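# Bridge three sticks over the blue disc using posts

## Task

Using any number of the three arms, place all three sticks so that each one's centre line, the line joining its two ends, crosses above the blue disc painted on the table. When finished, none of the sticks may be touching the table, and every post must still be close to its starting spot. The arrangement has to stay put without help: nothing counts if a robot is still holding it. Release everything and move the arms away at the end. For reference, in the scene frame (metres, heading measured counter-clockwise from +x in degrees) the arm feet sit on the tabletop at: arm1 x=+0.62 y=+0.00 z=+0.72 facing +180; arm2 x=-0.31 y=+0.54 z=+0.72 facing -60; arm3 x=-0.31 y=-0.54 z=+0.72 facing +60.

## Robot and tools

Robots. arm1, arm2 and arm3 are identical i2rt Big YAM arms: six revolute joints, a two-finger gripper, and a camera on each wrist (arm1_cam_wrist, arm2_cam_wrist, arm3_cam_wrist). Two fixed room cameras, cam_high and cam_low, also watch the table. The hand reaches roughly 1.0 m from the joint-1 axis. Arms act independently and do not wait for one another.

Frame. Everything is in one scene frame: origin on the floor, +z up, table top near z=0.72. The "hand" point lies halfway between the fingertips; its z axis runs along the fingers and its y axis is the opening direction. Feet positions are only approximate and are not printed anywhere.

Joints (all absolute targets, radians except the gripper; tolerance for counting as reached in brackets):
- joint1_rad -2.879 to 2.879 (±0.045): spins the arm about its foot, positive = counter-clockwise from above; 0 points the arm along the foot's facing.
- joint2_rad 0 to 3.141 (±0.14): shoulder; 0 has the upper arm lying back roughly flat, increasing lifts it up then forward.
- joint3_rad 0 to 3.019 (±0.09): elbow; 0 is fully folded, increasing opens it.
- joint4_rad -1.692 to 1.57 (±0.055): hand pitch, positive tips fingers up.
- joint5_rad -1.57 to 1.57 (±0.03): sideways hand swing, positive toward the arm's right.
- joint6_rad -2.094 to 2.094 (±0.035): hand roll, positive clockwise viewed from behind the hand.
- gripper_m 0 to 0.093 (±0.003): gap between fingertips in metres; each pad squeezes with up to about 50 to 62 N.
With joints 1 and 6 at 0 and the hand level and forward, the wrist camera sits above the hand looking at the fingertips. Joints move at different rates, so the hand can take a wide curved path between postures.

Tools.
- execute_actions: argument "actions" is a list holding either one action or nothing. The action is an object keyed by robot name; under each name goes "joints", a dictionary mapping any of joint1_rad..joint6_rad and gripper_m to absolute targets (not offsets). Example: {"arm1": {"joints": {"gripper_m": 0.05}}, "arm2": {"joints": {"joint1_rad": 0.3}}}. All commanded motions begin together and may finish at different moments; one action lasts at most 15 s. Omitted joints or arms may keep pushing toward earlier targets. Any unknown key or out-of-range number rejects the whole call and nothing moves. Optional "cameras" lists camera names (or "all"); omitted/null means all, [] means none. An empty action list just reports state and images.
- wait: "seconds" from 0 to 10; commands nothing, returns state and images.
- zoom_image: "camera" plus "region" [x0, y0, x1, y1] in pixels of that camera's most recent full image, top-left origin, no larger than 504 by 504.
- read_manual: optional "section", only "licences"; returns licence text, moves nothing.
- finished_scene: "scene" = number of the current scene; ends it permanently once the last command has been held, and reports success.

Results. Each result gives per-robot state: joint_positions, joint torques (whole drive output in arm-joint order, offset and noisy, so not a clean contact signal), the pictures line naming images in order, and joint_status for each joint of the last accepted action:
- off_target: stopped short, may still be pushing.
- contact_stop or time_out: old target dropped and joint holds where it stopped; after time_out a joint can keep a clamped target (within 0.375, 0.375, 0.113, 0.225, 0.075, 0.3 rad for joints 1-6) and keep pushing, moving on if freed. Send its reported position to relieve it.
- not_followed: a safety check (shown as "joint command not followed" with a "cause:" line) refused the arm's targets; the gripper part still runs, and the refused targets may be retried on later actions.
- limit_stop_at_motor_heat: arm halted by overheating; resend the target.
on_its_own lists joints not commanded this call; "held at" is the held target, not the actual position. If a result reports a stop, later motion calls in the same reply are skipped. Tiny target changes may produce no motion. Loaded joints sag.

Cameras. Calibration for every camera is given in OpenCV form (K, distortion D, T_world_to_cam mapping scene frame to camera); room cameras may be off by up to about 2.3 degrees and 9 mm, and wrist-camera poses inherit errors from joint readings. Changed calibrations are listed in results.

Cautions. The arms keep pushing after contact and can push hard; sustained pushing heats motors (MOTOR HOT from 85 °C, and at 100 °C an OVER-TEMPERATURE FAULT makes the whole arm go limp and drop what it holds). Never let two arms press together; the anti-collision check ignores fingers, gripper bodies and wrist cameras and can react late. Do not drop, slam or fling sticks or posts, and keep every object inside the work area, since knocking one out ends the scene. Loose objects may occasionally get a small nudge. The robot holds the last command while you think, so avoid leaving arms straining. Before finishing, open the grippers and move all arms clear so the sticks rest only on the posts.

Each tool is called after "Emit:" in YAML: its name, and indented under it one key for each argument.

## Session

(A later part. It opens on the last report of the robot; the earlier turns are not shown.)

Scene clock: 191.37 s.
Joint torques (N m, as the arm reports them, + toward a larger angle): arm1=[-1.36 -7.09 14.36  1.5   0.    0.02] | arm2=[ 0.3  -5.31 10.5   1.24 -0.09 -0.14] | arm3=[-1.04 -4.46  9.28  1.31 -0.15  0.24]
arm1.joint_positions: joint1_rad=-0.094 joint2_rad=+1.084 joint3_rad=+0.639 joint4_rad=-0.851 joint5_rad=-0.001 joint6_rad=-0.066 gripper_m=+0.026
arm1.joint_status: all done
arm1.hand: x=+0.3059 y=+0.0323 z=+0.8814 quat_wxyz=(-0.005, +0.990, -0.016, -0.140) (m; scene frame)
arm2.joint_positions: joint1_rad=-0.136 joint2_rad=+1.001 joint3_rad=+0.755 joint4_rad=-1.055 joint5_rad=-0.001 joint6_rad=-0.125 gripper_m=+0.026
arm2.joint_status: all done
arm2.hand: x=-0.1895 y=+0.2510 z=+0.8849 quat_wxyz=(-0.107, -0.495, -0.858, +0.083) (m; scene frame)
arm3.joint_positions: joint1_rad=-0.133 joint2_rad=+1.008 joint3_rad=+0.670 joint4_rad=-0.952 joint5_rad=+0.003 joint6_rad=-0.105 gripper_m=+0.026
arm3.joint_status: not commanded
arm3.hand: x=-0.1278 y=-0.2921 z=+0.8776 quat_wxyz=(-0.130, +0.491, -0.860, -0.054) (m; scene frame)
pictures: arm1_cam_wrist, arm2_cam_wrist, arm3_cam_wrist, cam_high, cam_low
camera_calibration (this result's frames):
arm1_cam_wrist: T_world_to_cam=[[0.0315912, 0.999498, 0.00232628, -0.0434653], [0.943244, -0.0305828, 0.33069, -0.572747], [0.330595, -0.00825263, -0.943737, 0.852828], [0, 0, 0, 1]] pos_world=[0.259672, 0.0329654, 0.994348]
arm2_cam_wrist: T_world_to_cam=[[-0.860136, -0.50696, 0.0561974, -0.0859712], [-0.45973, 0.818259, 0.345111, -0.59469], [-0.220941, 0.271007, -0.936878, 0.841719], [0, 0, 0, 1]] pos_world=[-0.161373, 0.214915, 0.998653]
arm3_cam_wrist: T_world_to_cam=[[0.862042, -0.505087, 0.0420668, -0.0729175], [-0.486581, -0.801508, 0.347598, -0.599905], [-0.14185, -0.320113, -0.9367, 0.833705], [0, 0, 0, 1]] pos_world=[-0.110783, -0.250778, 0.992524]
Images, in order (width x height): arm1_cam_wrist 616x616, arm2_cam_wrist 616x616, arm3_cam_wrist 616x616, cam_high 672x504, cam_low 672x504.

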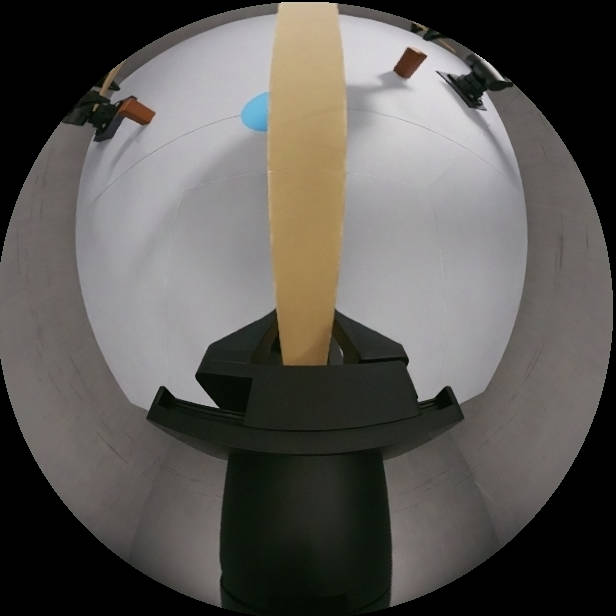

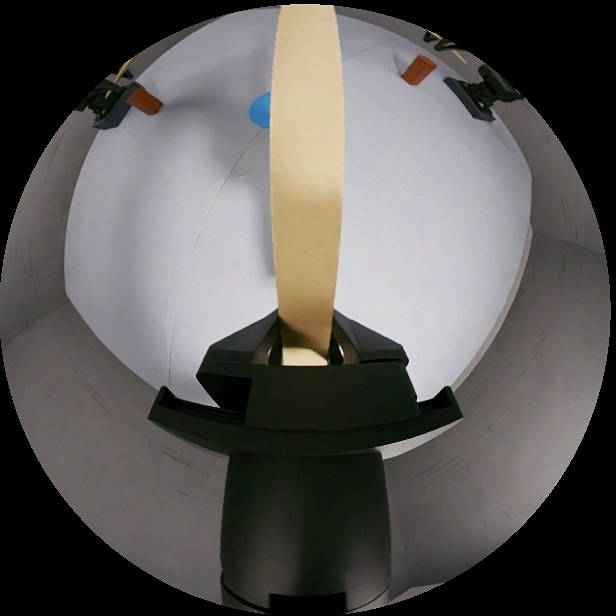

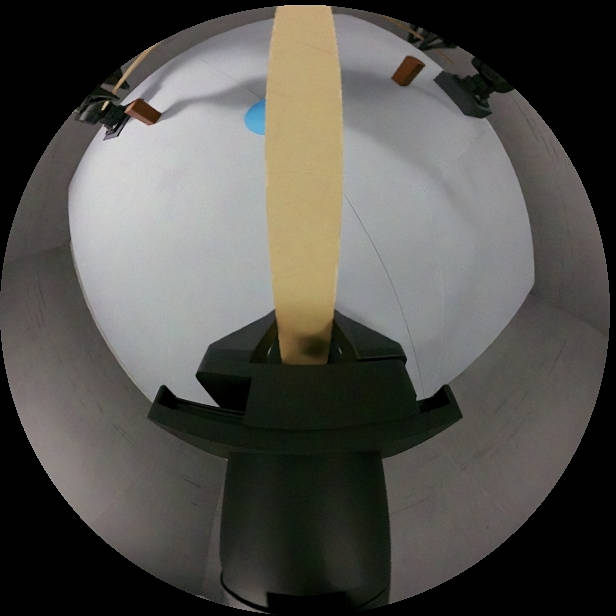

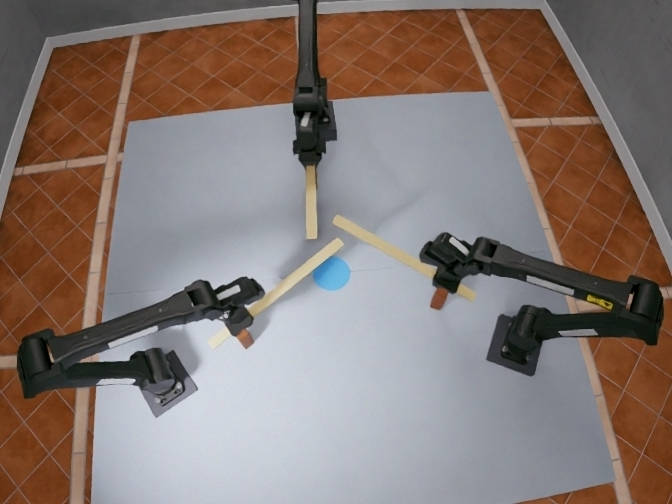

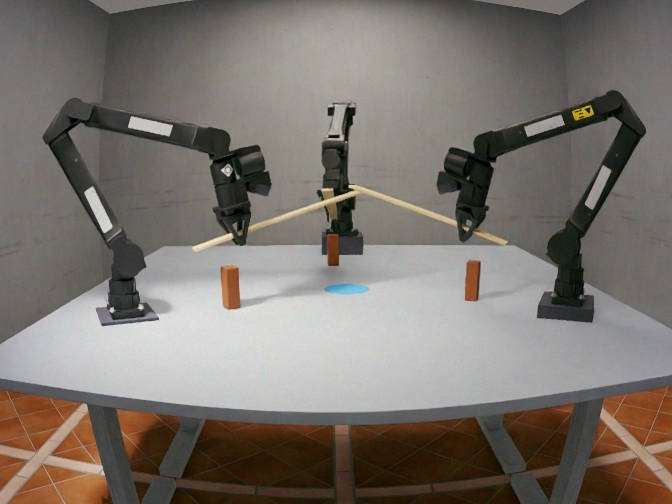

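Emit:
execute_actions:
  actions:
    - {"arm1":{"joints":{"joint1_rad":-0.060,"joint2_rad":1.207,"joint3_rad":0.772,"joint4_rad":-0.673,"joint6_rad":-0.09}},"arm2":{"joints":{"joint1_rad":-0.111,"joint2_rad":1.112,"joint3_rad":0.889,"joint4_rad":-0.892,"joint6_rad":-0.075}},"arm3":{"joints":{"joint1_rad":-0.105,"joint2_rad":1.125,"joint3_rad":0.770,"joint4_rad":-0.769,"joint6_rad":-0.076}}}
  cameras: ["cam_high","cam_low"]

Emit:
zoom_image:
  camera: "cam_low"
  region: [280, 140, 420, 230]

Emit:
zoom_image:
  camera: "cam_high"
  region: [270, 170, 400, 280]

Scene clock: 214.17 s.
Joint torques (N m, as the arm reports them, + toward a larger angle): arm1=[-0.57 -9.7  13.28  1.76 -0.02 -0.01] | arm2=[ 1.22 -8.1  13.01  1.35 -0.07  0.06] | arm3=[-0.4  -7.49 14.18  1.8  -0.08  0.31]
arm1.joint_positions: joint1_rad=-0.066 joint2_rad=+1.208 joint3_rad=+0.729 joint4_rad=-0.689 joint5_rad=+0.000 joint6_rad=-0.083 gripper_m=+0.026
arm1.joint_status: all done
arm1.hand: x=+0.2355 y=+0.0284 z=+0.8923 quat_wxyz=(-0.010, +0.979, +0.005, -0.203) (m; scene frame)
arm2.joint_positions: joint1_rad=-0.119 joint2_rad=+1.119 joint3_rad=+0.839 joint4_rad=-0.908 joint5_rad=-0.001 joint6_rad=-0.089 gripper_m=+0.026
arm2.joint_status: all done
arm2.hand: x=-0.1580 y=+0.1928 z=+0.8963 quat_wxyz=(-0.154, -0.499, -0.845, +0.113) (m; scene frame)
arm3.joint_positions: joint1_rad=-0.115 joint2_rad=+1.127 joint3_rad=+0.719 joint4_rad=-0.782 joint5_rad=+0.003 joint6_rad=-0.094 gripper_m=+0.026
arm3.joint_status: all done
arm3.hand: x=-0.0991 y=-0.2424 z=+0.8756 quat_wxyz=(-0.175, +0.490, -0.851, -0.077) (m; scene frame)
pictures: cam_high, cam_low
Images, in order (width x height): cam_high 672x504, cam_low 672x504.

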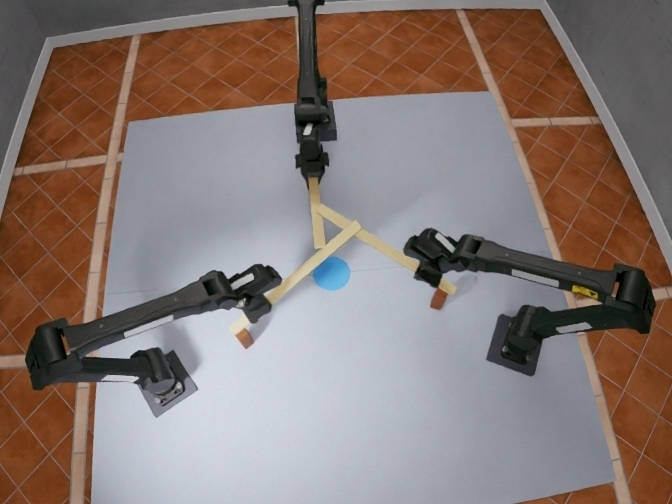

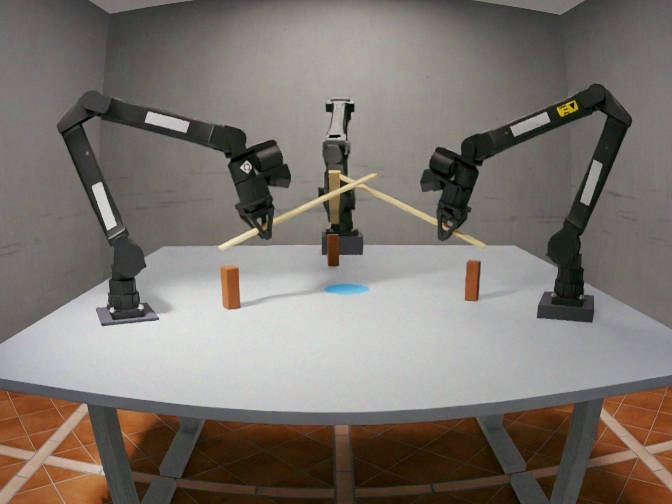

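Region (280, 140, 420, 230) of cam_low's 672x504 image, scaled by 3.600, with more detail than that image has; it fills the top 324 rows of this view, and the rest is white.

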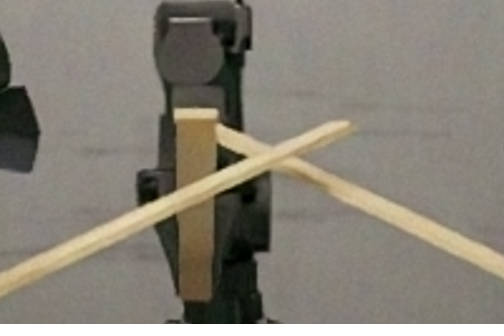

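Region (270, 170, 400, 280) of cam_high's 672x504 image, scaled by 3.877, with more detail than that image has; it fills the top 426 rows of this view, and the rest is white.

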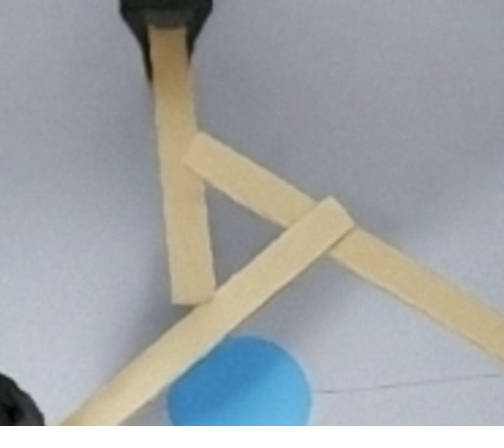

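Emit:
zoom_image:
  camera: "cam_low"
  region: [200, 210, 300, 290]

Emit:
zoom_image:
  camera: "cam_low"
  region: [410, 210, 510, 290]

Region (200, 210, 300, 290) of cam_low's 672x504 image, scaled by 5.040, with more detail than that image has; it fills the top 403 rows of this view, and the rest is white.

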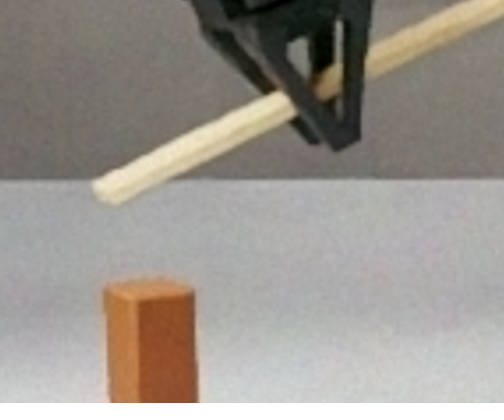

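Region (410, 210, 510, 290) of cam_low's 672x504 image, scaled by 5.040, with more detail than that image has; it fills the top 403 rows of this view, and the rest is white.

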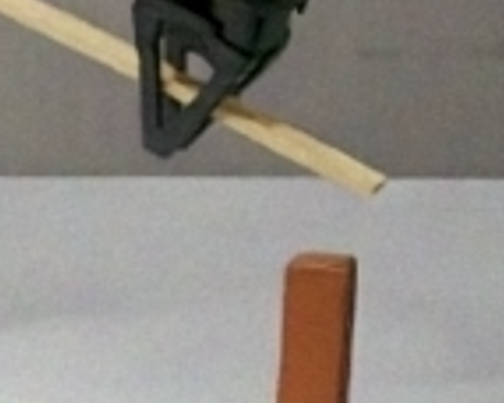

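Emit:
execute_actions:
  actions:
    - {"arm1":{"joints":{"joint2_rad":1.396,"joint3_rad":0.853,"joint4_rad":-0.787}},"arm2":{"joints":{"joint1_rad":-0.108,"joint2_rad":1.278,"joint3_rad":0.922,"joint4_rad":-0.943}},"arm3":{"joints":{"joint1_rad":-0.10,"joint2_rad":1.322,"joint3_rad":0.837,"joint4_rad":-0.838}}}
  cameras: ["cam_high","cam_low"]

Emit:
zoom_image:
  camera: "cam_low"
  region: [280, 180, 420, 270]

Emit:
zoom_image:
  camera: "cam_high"
  region: [270, 190, 400, 300]

Emit:
zoom_image:
  camera: "cam_low"
  region: [200, 220, 300, 300]

Emit:
zoom_image:
  camera: "cam_low"
  region: [410, 220, 510, 300]

Scene clock: 229.67 s.
Joint torques (N m, as the arm reports them, + toward a larger angle): arm1=[ -0.51 -13.11  12.04   0.48  -0.02  -0.01] | arm2=[  1.38 -11.24  11.78   0.26  -0.08   0.07] | arm3=[ 0.11 -9.75 12.04  0.77 -0.14  0.23]
arm1.joint_positions: joint1_rad=-0.066 joint2_rad=+1.404 joint3_rad=+0.815 joint4_rad=-0.780 joint5_rad=+0.000 joint6_rad=-0.083 gripper_m=+0.026
arm1.joint_status: all done
arm1.hand: x=+0.2285 y=+0.0284 z=+0.8480 quat_wxyz=(-0.002, +0.995, +0.006, -0.104) (m; scene frame)
arm2.joint_positions: joint1_rad=-0.119 joint2_rad=+1.292 joint3_rad=+0.879 joint4_rad=-0.936 joint5_rad=-0.001 joint6_rad=-0.088 gripper_m=+0.026
arm2.joint_status: all done
arm2.hand: x=-0.1538 y=+0.1835 z=+0.8490 quat_wxyz=(-0.089, -0.505, -0.856, +0.066) (m; scene frame)
arm3.joint_positions: joint1_rad=-0.112 joint2_rad=+1.328 joint3_rad=+0.802 joint4_rad=-0.834 joint5_rad=+0.003 joint6_rad=-0.093 gripper_m=+0.026
arm3.joint_status: all done
arm3.hand: x=-0.0907 y=-0.2288 z=+0.8359 quat_wxyz=(-0.098, +0.497, -0.861, -0.042) (m; scene frame)
pictures: cam_high, cam_low
Images, in order (width x height): cam_high 672x504, cam_low 672x504.

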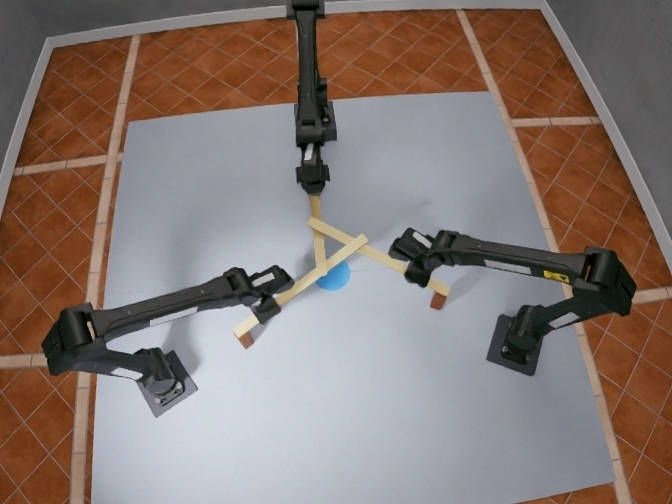

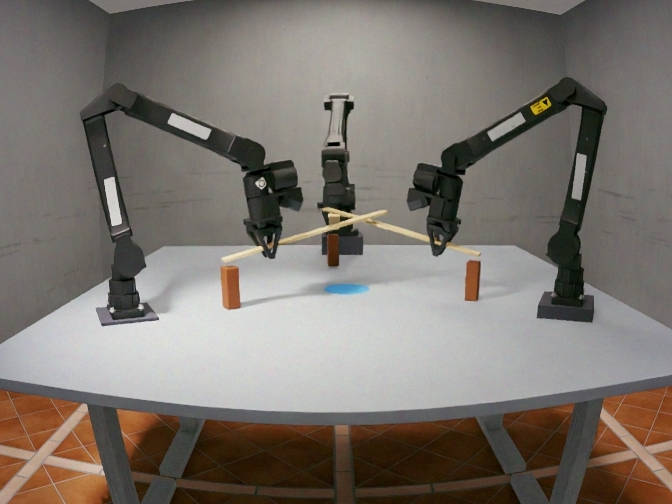

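Region (280, 180, 420, 270) of cam_low's 672x504 image, scaled by 3.600, with more detail than that image has; it fills the top 324 rows of this view, and the rest is white.

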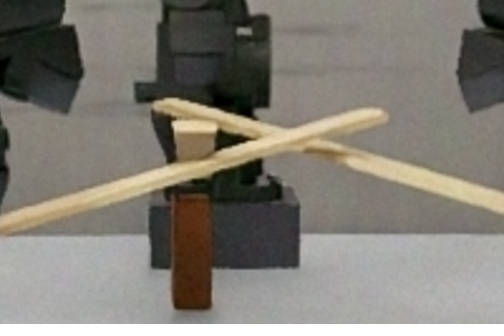

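Region (270, 190, 400, 300) of cam_high's 672x504 image, scaled by 3.877, with more detail than that image has; it fills the top 426 rows of this view, and the rest is white.

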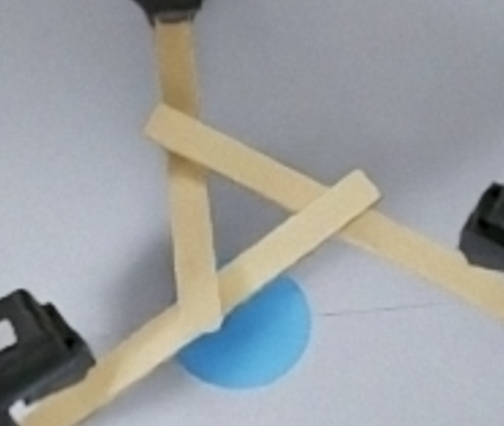

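Region (200, 220, 300, 300) of cam_low's 672x504 image, scaled by 5.040, with more detail than that image has; it fills the top 403 rows of this view, and the rest is white.

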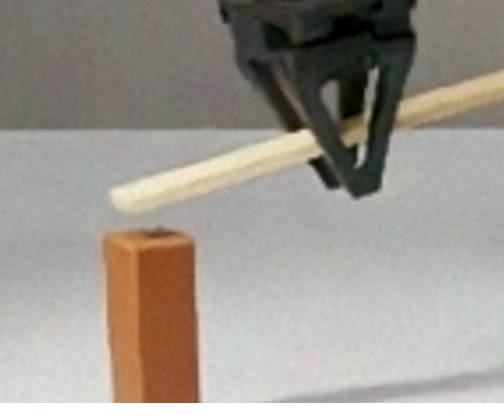

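Region (410, 220, 510, 300) of cam_low's 672x504 image, scaled by 5.040, with more detail than that image has; it fills the top 403 rows of this view, and the rest is white.

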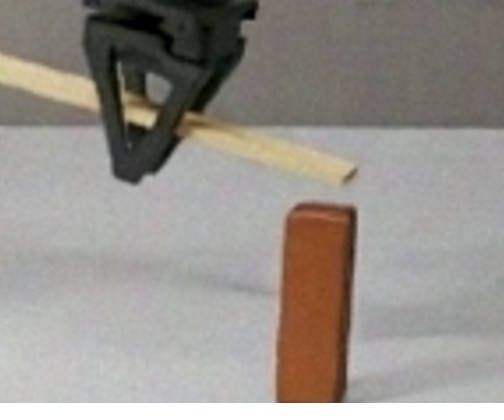

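Emit:
zoom_image:
  camera: "cam_high"
  region: [215, 300, 285, 360]

Emit:
zoom_image:
  camera: "cam_high"
  region: [400, 260, 470, 320]

Emit:
zoom_image:
  camera: "cam_low"
  region: [310, 205, 360, 250]

Region (215, 300, 285, 360) of cam_high's 672x504 image, scaled by 7.200, with more detail than that image has; it fills the top 432 rows of this view, and the rest is white.

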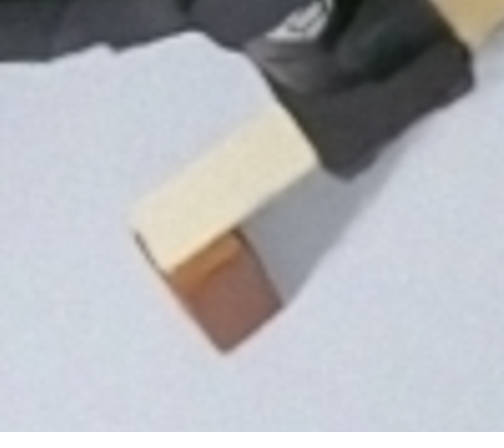

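Region (400, 260, 470, 320) of cam_high's 672x504 image, scaled by 7.200, with more detail than that image has; it fills the top 432 rows of this view, and the rest is white.

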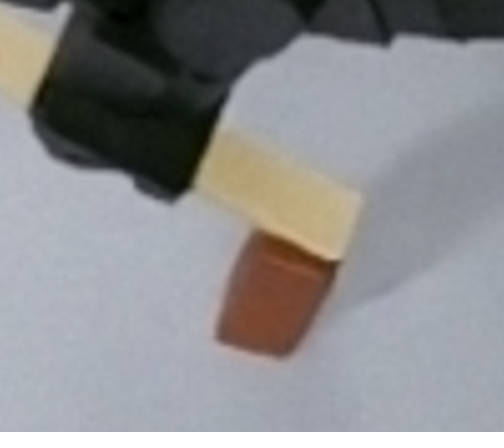

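Region (310, 205, 360, 250) of cam_low's 672x504 image, scaled by 10.080, with more detail than that image has; it fills the top 454 rows of this view, and the rest is white.

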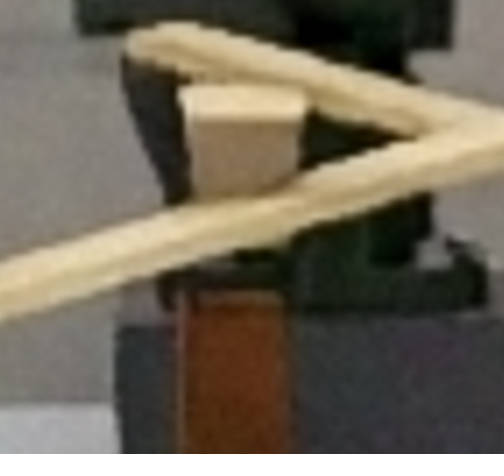

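Emit:
execute_actions:
  actions:
    - {"arm1":{"joints":{"joint2_rad":1.472,"joint3_rad":0.885,"joint4_rad":-0.828}},"arm2":{"joints":{"joint2_rad":1.343,"joint3_rad":0.936,"joint4_rad":-0.976}},"arm3":{"joints":{"joint2_rad":1.405,"joint3_rad":0.863,"joint4_rad":-0.870}}}
  cameras: ["cam_low","arm2_cam_wrist","arm3_cam_wrist"]

Scene clock: 246.70 s.
Joint torques (N m, as the arm reports them, + toward a larger angle): arm1=[ -0.49 -12.69  12.32   0.32  -0.02  -0.01] | arm2=[  1.36 -10.3   12.21   0.08  -0.08   0.07] | arm3=[-0.37 -9.43 12.54  0.49 -0.05  0.24]
arm1.joint_positions: joint1_rad=-0.066 joint2_rad=+1.472 joint3_rad=+0.839 joint4_rad=-0.820 joint5_rad=+0.000 joint6_rad=-0.083 gripper_m=+0.026
arm1.joint_status: all done
arm1.hand: x=+0.2324 y=+0.0279 z=+0.8300 quat_wxyz=(+0.001, +0.998, +0.006, -0.062) (m; scene frame)
arm2.joint_positions: joint1_rad=-0.119 joint2_rad=+1.343 joint3_rad=+0.884 joint4_rad=-0.968 joint5_rad=-0.001 joint6_rad=-0.088 gripper_m=+0.026
arm2.joint_status: all done
arm2.hand: x=-0.1564 y=+0.1892 z=+0.8316 quat_wxyz=(-0.059, -0.507, -0.859, +0.044) (m; scene frame)
arm3.joint_positions: joint1_rad=-0.112 joint2_rad=+1.399 joint3_rad=+0.818 joint4_rad=-0.863 joint5_rad=+0.003 joint6_rad=-0.091 gripper_m=+0.026
arm3.joint_status: all done
arm3.hand: x=-0.0931 y=-0.2323 z=+0.8154 quat_wxyz=(-0.060, +0.498, -0.865, -0.025) (m; scene frame)
pictures: arm2_cam_wrist, arm3_cam_wrist, cam_low
camera_calibration (this result's frames):
arm2_cam_wrist: T_world_to_cam=[[-0.867701, -0.49594, 0.0337538, -0.0704349], [-0.427647, 0.77938, 0.457914, -0.592021], [-0.253405, 0.382897, -0.888356, 0.749269], [0, 0, 0, 1]] pos_world=[-0.124424, 0.139585, 0.939089]
arm3_cam_wrist: T_world_to_cam=[[0.868449, -0.495227, 0.0233637, -0.0519112], [-0.442591, -0.753186, 0.486645, -0.611455], [-0.223403, -0.432967, -0.873287, 0.714022], [0, 0, 0, 1]] pos_world=[-0.0660277, -0.177099, 0.922321]
Images, in order (width x height): arm2_cam_wrist 616x616, arm3_cam_wrist 616x616, cam_low 672x504.

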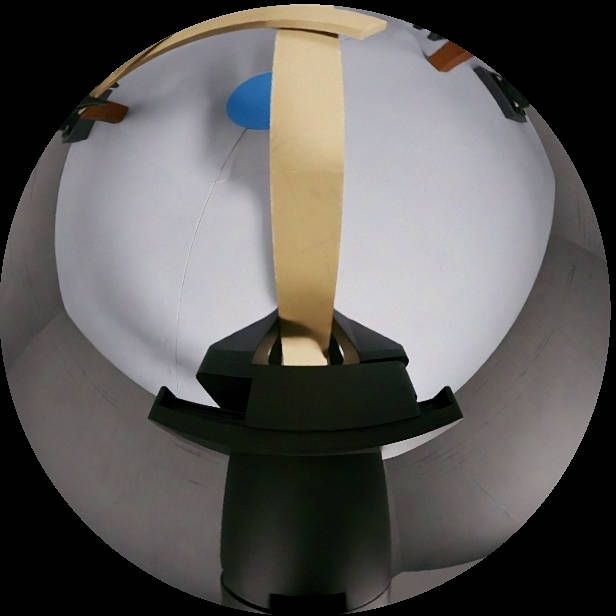

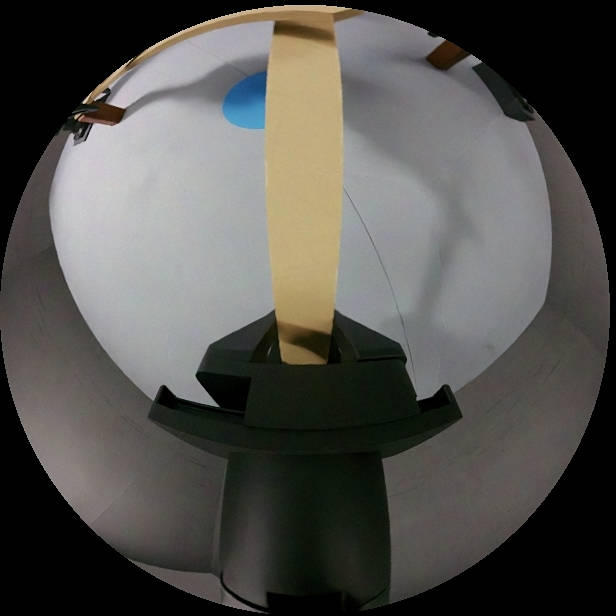

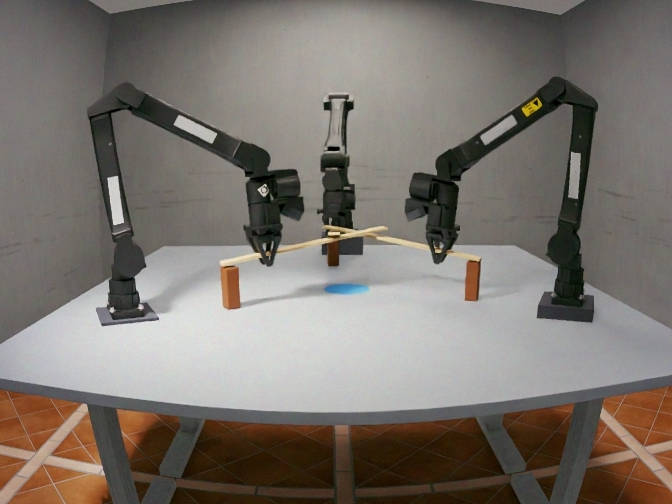

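Emit:
zoom_image:
  camera: "cam_low"
  region: [300, 210, 400, 270]

Emit:
zoom_image:
  camera: "cam_low"
  region: [205, 240, 275, 290]

Emit:
zoom_image:
  camera: "cam_low"
  region: [430, 235, 500, 285]

Emit:
zoom_image:
  camera: "arm2_cam_wrist"
  region: [55, 60, 155, 150]

Region (300, 210, 400, 270) of cam_low's 672x504 image, scaled by 5.040, with more detail than that image has; it fills the top 302 rows of this view, and the rest is white.

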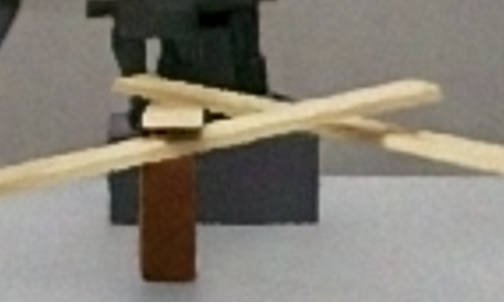

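Region (205, 240, 275, 290) of cam_low's 672x504 image, scaled by 7.200, with more detail than that image has; it fills the top 360 rows of this view, and the rest is white.

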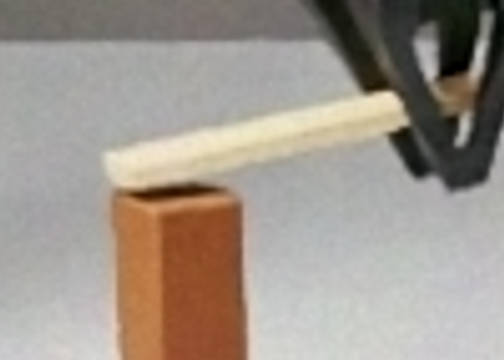

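Region (430, 235, 500, 285) of cam_low's 672x504 image, scaled by 7.200, with more detail than that image has; it fills the top 360 rows of this view, and the rest is white.

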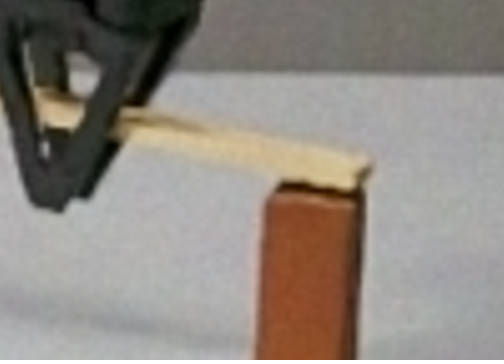

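Region (55, 60, 155, 150) of arm2_cam_wrist's 616x616 image, scaled by 5.040, with more detail than that image has; it fills the top 454 rows of this view, and the rest is white.

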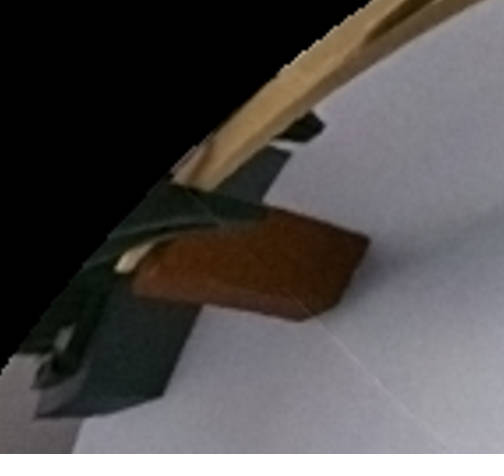

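Emit:
zoom_image:
  camera: "arm3_cam_wrist"
  region: [52, 62, 152, 152]

Emit:
zoom_image:
  camera: "arm3_cam_wrist"
  region: [410, 10, 510, 100]

Region (52, 62, 152, 152) of arm3_cam_wrist's 616x616 image, scaled by 5.040, with more detail than that image has; it fills the top 454 rows of this view, and the rest is white.

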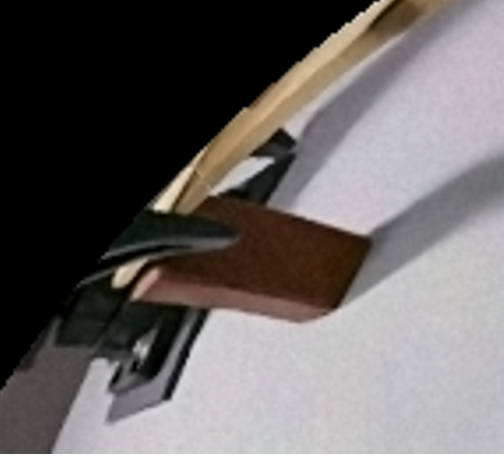

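Region (410, 10, 510, 100) of arm3_cam_wrist's 616x616 image, scaled by 5.040, with more detail than that image has; it fills the top 454 rows of this view, and the rest is white.

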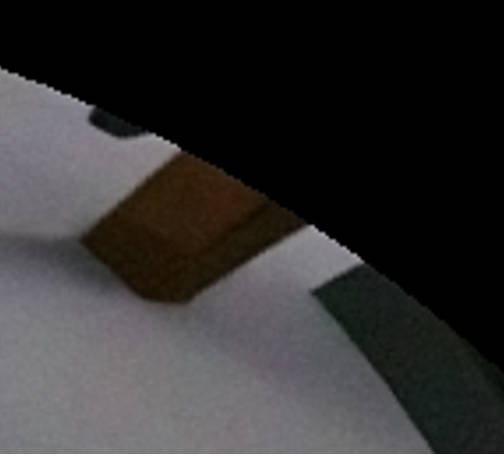

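Emit:
execute_actions:
  actions:
    - {"arm1":{"joints":{"joint2_rad":1.495}},"arm2":{"joints":{"joint2_rad":1.368}},"arm3":{"joints":{"joint2_rad":1.422}}}
  cameras: ["cam_low","arm1_cam_wrist","arm2_cam_wrist","arm3_cam_wrist"]

Emit:
zoom_image:
  camera: "cam_low"
  region: [205, 215, 500, 290]

Scene clock: 260.10 s.
Joint torques (N m, as the arm reports them, + toward a larger angle): arm1=[ -0.47 -12.03  12.18   0.29  -0.02  -0.01] | arm2=[ 1.39 -9.99 12.11  0.06 -0.08  0.07] | arm3=[-0.36 -8.38 12.47  0.47 -0.08  0.25]
arm1.joint_positions: joint1_rad=-0.066 joint2_rad=+1.483 joint3_rad=+0.839 joint4_rad=-0.820 joint5_rad=+0.000 joint6_rad=-0.083 gripper_m=+0.026
arm1.joint_status: all done
arm1.hand: x=+0.2333 y=+0.0278 z=+0.8259 quat_wxyz=(+0.002, +0.998, +0.006, -0.057) (m; scene frame)
arm2.joint_positions: joint1_rad=-0.119 joint2_rad=+1.362 joint3_rad=+0.884 joint4_rad=-0.968 joint5_rad=-0.001 joint6_rad=-0.088 gripper_m=+0.026
arm2.joint_status: all done
arm2.hand: x=-0.1567 y=+0.1897 z=+0.8250 quat_wxyz=(-0.051, -0.507, -0.859, +0.039) (m; scene frame)
arm3.joint_positions: joint1_rad=-0.112 joint2_rad=+1.406 joint3_rad=+0.818 joint4_rad=-0.863 joint5_rad=+0.003 joint6_rad=-0.091 gripper_m=+0.026
arm3.joint_status: all done
arm3.hand: x=-0.0933 y=-0.2327 z=+0.8130 quat_wxyz=(-0.057, +0.498, -0.865, -0.023) (m; scene frame)
pictures: arm1_cam_wrist, arm2_cam_wrist, arm3_cam_wrist, cam_low
camera_calibration (this result's frames):
arm1_cam_wrist: T_world_to_cam=[[-0.0147064, 0.999871, -0.00646681, -0.0185091], [0.875263, 0.016, 0.483383, -0.597635], [0.483424, 0.00144866, -0.875385, 0.73208], [0, 0, 0, 1]] pos_world=[0.168911, 0.0270084, 0.929619]
arm2_cam_wrist: T_world_to_cam=[[-0.867494, -0.496429, 0.0318146, -0.0684536], [-0.424066, 0.771443, 0.474388, -0.600988], [-0.260043, 0.398037, -0.879741, 0.732039], [0, 0, 0, 1]] pos_world=[-0.12388, 0.138267, 0.931284]
arm3_cam_wrist: T_world_to_cam=[[0.868532, -0.495114, 0.0226881, -0.051231], [-0.44066, -0.750436, 0.49261, -0.614719], [-0.226872, -0.437846, -0.869954, 0.707512], [0, 0, 0, 1]] pos_world=[-0.0658717, -0.176891, 0.919483]
Images, in order (width x height): arm1_cam_wrist 616x616, arm2_cam_wrist 616x616, arm3_cam_wrist 616x616, cam_low 672x504.

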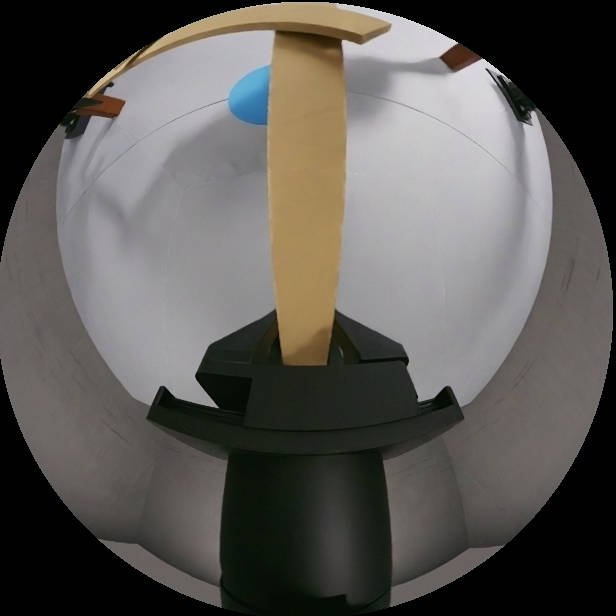

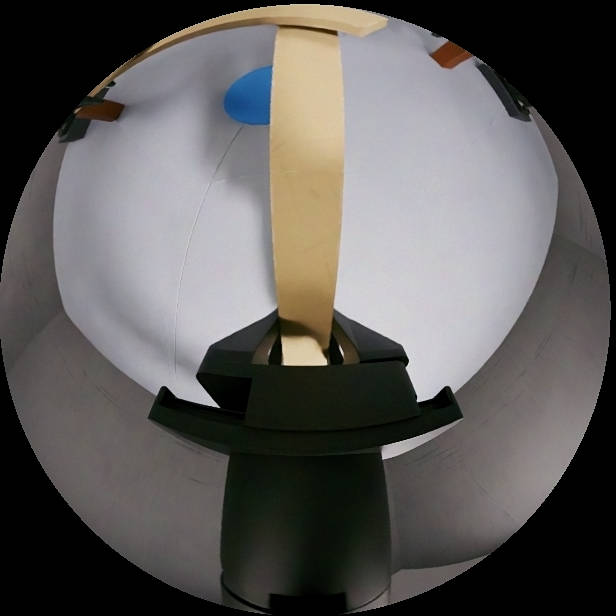

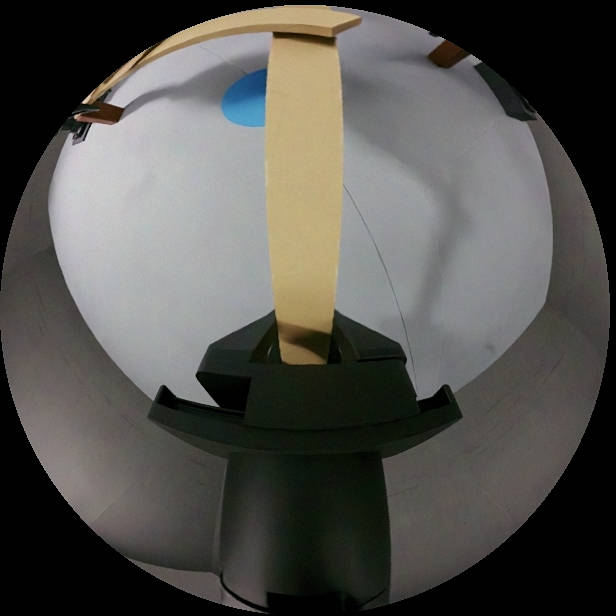

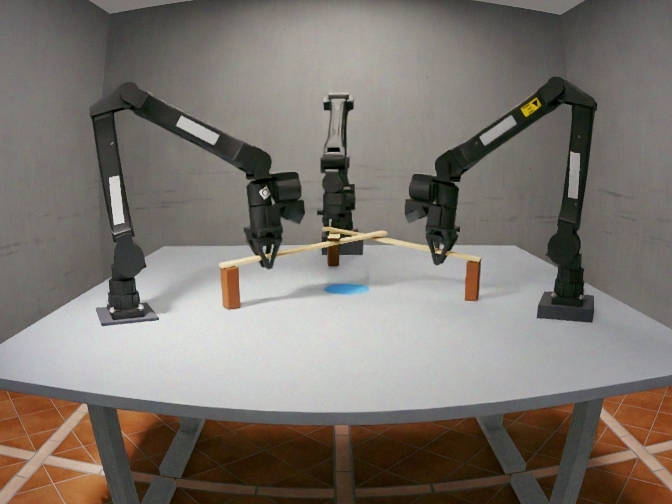

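Region (205, 215, 500, 290) of cam_low's 672x504 image, scaled by 1.708, with more detail than that image has; it fills the top 128 rows of this view, and the rest is white.

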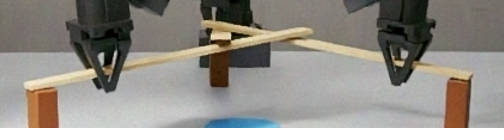

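Emit:
execute_actions:
  actions:
    - {"arm1":{"joints":{"joint2_rad":1.512}},"arm2":{"joints":{"joint2_rad":1.382,"joint4_rad":-0.982}},"arm3":{"joints":{"joint2_rad":1.437}}}
  cameras: ["cam_low"]

Emit:
zoom_image:
  camera: "cam_low"
  region: [205, 215, 355, 290]

Emit:
zoom_image:
  camera: "cam_low"
  region: [345, 215, 495, 290]

Scene clock: 264.57 s.
Joint torques (N m, as the arm reports them, + toward a larger angle): arm1=[ -0.59 -11.74  12.02   0.34  -0.02  -0.01] | arm2=[ 1.39 -9.76 11.97  0.08 -0.08  0.07] | arm3=[-0.81 -8.91 12.14  0.63 -0.11  0.26]
arm1.joint_positions: joint1_rad=-0.066 joint2_rad=+1.500 joint3_rad=+0.841 joint4_rad=-0.822 joint5_rad=+0.000 joint6_rad=-0.083 gripper_m=+0.026
arm1.joint_status: all done
arm1.hand: x=+0.2346 y=+0.0276 z=+0.8201 quat_wxyz=(+0.002, +0.999, +0.007, -0.048) (m; scene frame)
arm2.joint_positions: joint1_rad=-0.119 joint2_rad=+1.372 joint3_rad=+0.885 joint4_rad=-0.976 joint5_rad=-0.001 joint6_rad=-0.088 gripper_m=+0.026
arm2.joint_status: all done
arm2.hand: x=-0.1574 y=+0.1915 z=+0.8213 quat_wxyz=(-0.044, -0.508, -0.860, +0.034) (m; scene frame)
arm3.joint_positions: joint1_rad=-0.112 joint2_rad=+1.419 joint3_rad=+0.819 joint4_rad=-0.867 joint5_rad=+0.003 joint6_rad=-0.091 gripper_m=+0.026
arm3.joint_status: all done
arm3.hand: x=-0.0939 y=-0.2335 z=+0.8089 quat_wxyz=(-0.050, +0.498, -0.865, -0.020) (m; scene frame)
pictures: cam_low
Images, in order (width x height): cam_low 672x504.

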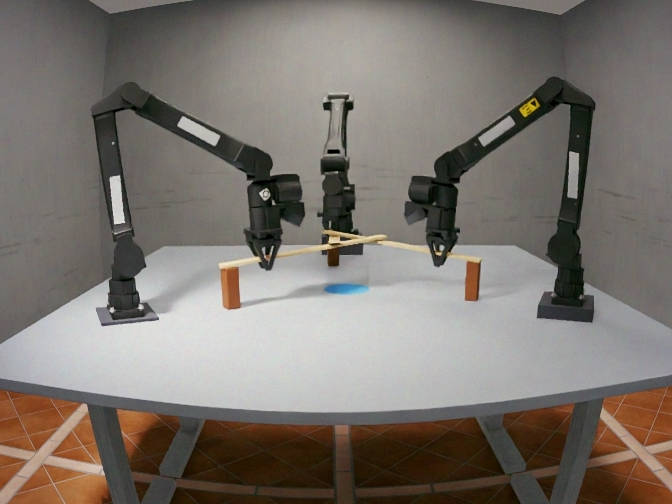

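Region (205, 215, 355, 290) of cam_low's 672x504 image, scaled by 3.360, with more detail than that image has.

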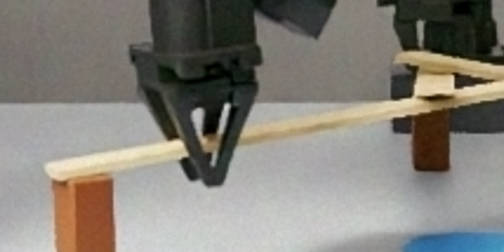

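Region (345, 215, 495, 290) of cam_low's 672x504 image, scaled by 3.360, with more detail than that image has.

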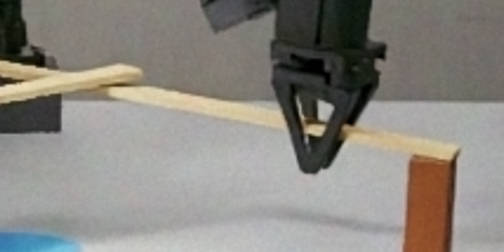

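All in contact. Release.

Emit:
execute_actions:
  actions:
    - {"arm1":{"joints":{"gripper_m":0.075}},"arm2":{"joints":{"gripper_m":0.075}},"arm3":{"joints":{"gripper_m":0.075}}}
  cameras: ["cam_low","cam_high"]

Scene clock: 266.60 s.
Joint torques (N m, as the arm reports them, + toward a larger angle): arm1=[ -0.5  -12.18  11.98   0.33  -0.02  -0.01] | arm2=[ 1.38 -9.67 11.85  0.12 -0.08  0.07] | arm3=[-0.37 -7.17 12.11  0.71 -0.11  0.2 ]
arm1.joint_positions: joint1_rad=-0.066 joint2_rad=+1.500 joint3_rad=+0.841 joint4_rad=-0.822 joint5_rad=+0.000 joint6_rad=-0.083 gripper_m=+0.075
arm1.joint_status: all done
arm1.hand: x=+0.2346 y=+0.0276 z=+0.8201 quat_wxyz=(+0.002, +0.999, +0.007, -0.048) (m; scene frame)
arm2.joint_positions: joint1_rad=-0.118 joint2_rad=+1.372 joint3_rad=+0.887 joint4_rad=-0.976 joint5_rad=-0.001 joint6_rad=-0.088 gripper_m=+0.075
arm2.joint_status: all done
arm2.hand: x=-0.1571 y=+0.1909 z=+0.8219 quat_wxyz=(-0.045, -0.508, -0.860, +0.034) (m; scene frame)
arm3.joint_positions: joint1_rad=-0.112 joint2_rad=+1.419 joint3_rad=+0.819 joint4_rad=-0.867 joint5_rad=+0.003 joint6_rad=-0.091 gripper_m=+0.075
arm3.joint_status: all done
arm3.hand: x=-0.0939 y=-0.2335 z=+0.8089 quat_wxyz=(-0.050, +0.498, -0.865, -0.020) (m; scene frame)
pictures: cam_high, cam_low
Images, in order (width x height): cam_high 672x504, cam_low 672x504.

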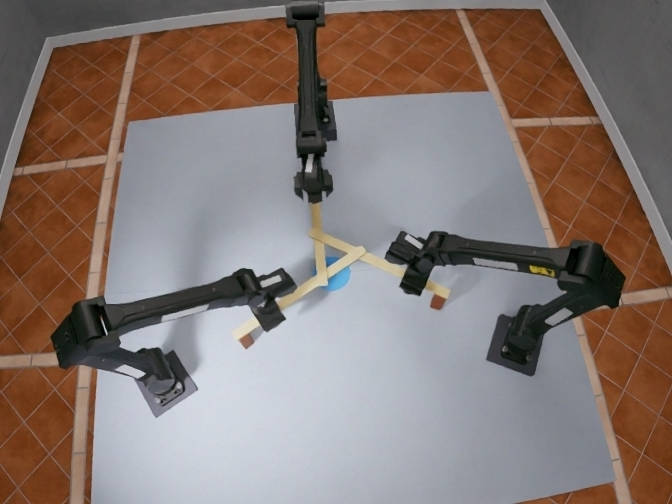

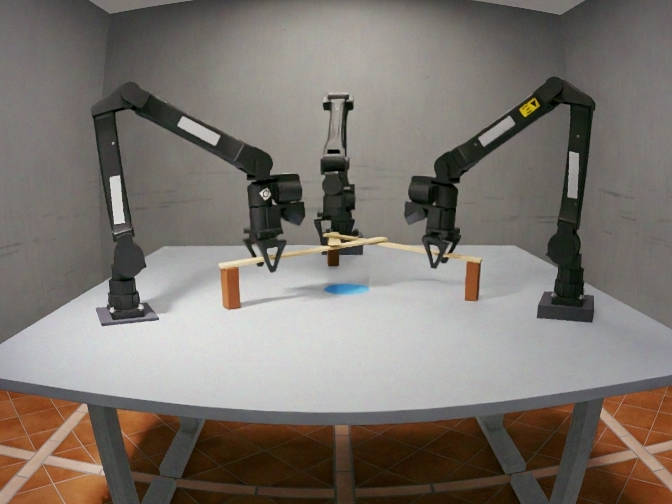

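Holds. Lift away with the shoulder only.

Emit:
execute_actions:
  actions:
    - {"arm1":{"joints":{"joint2_rad":0.8}},"arm2":{"joints":{"joint2_rad":0.7}},"arm3":{"joints":{"joint2_rad":0.75}}}
  cameras: ["cam_low","cam_high"]

Emit:
zoom_image:
  camera: "cam_high"
  region: [260, 150, 420, 310]

Scene clock: 270.07 s.
Joint torques (N m, as the arm reports them, + toward a larger angle): arm1=[-0.6  -3.23 15.    1.42 -0.02 -0.01] | arm2=[ 1.45 -0.8  12.82  1.07 -0.07  0.07] | arm3=[-0.13 -2.34 14.33  1.68 -0.09  0.19]
arm1.joint_positions: joint1_rad=-0.066 joint2_rad=+0.791 joint3_rad=+0.843 joint4_rad=-0.822 joint5_rad=+0.000 joint6_rad=-0.083 gripper_m=+0.075
arm1.joint_status: all done
arm1.hand: x=+0.2610 y=+0.0288 z=+1.0818 quat_wxyz=(-0.024, +0.920, +0.004, -0.392) (m; scene frame)
arm2.joint_positions: joint1_rad=-0.118 joint2_rad=+0.691 joint3_rad=+0.899 joint4_rad=-0.976 joint5_rad=-0.001 joint6_rad=-0.088 gripper_m=+0.075
arm2.joint_status: all done
arm2.hand: x=-0.1783 y=+0.2417 z=+1.0611 quat_wxyz=(-0.318, -0.467, -0.793, +0.229) (m; scene frame)
arm3.joint_positions: joint1_rad=-0.112 joint2_rad=+0.742 joint3_rad=+0.825 joint4_rad=-0.867 joint5_rad=+0.003 joint6_rad=-0.091 gripper_m=+0.075
arm3.joint_status: all done
arm3.hand: x=-0.1118 y=-0.2577 z=+1.0484 quat_wxyz=(-0.351, +0.460, -0.800, -0.159) (m; scene frame)
pictures: cam_high, cam_low
Images, in order (width x height): cam_high 672x504, cam_low 672x504.

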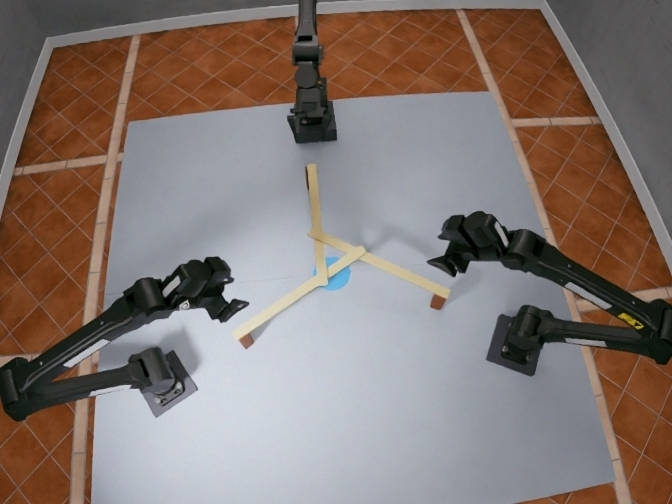

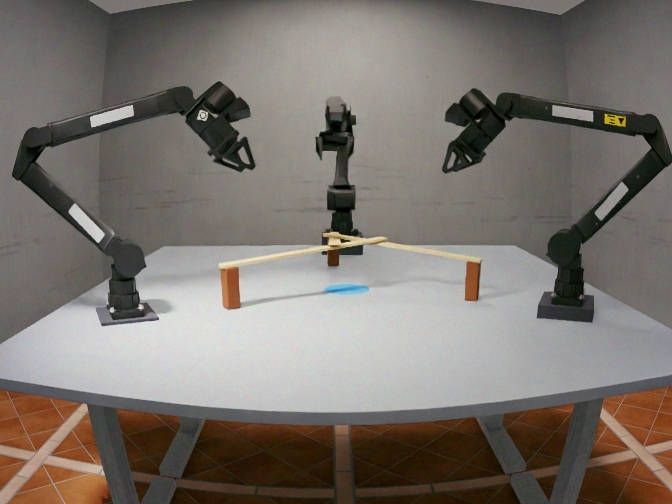

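Region (260, 150, 420, 310) of cam_high's 672x504 image, scaled by 3.150, with more detail than that image has.

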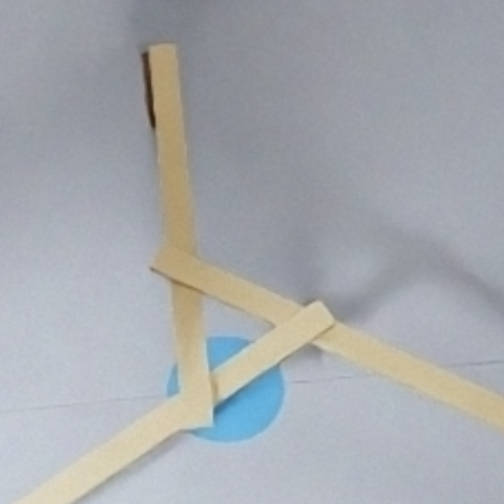

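Emit:
finished_scene:
  scene: 1

The scene is finished: the task was done.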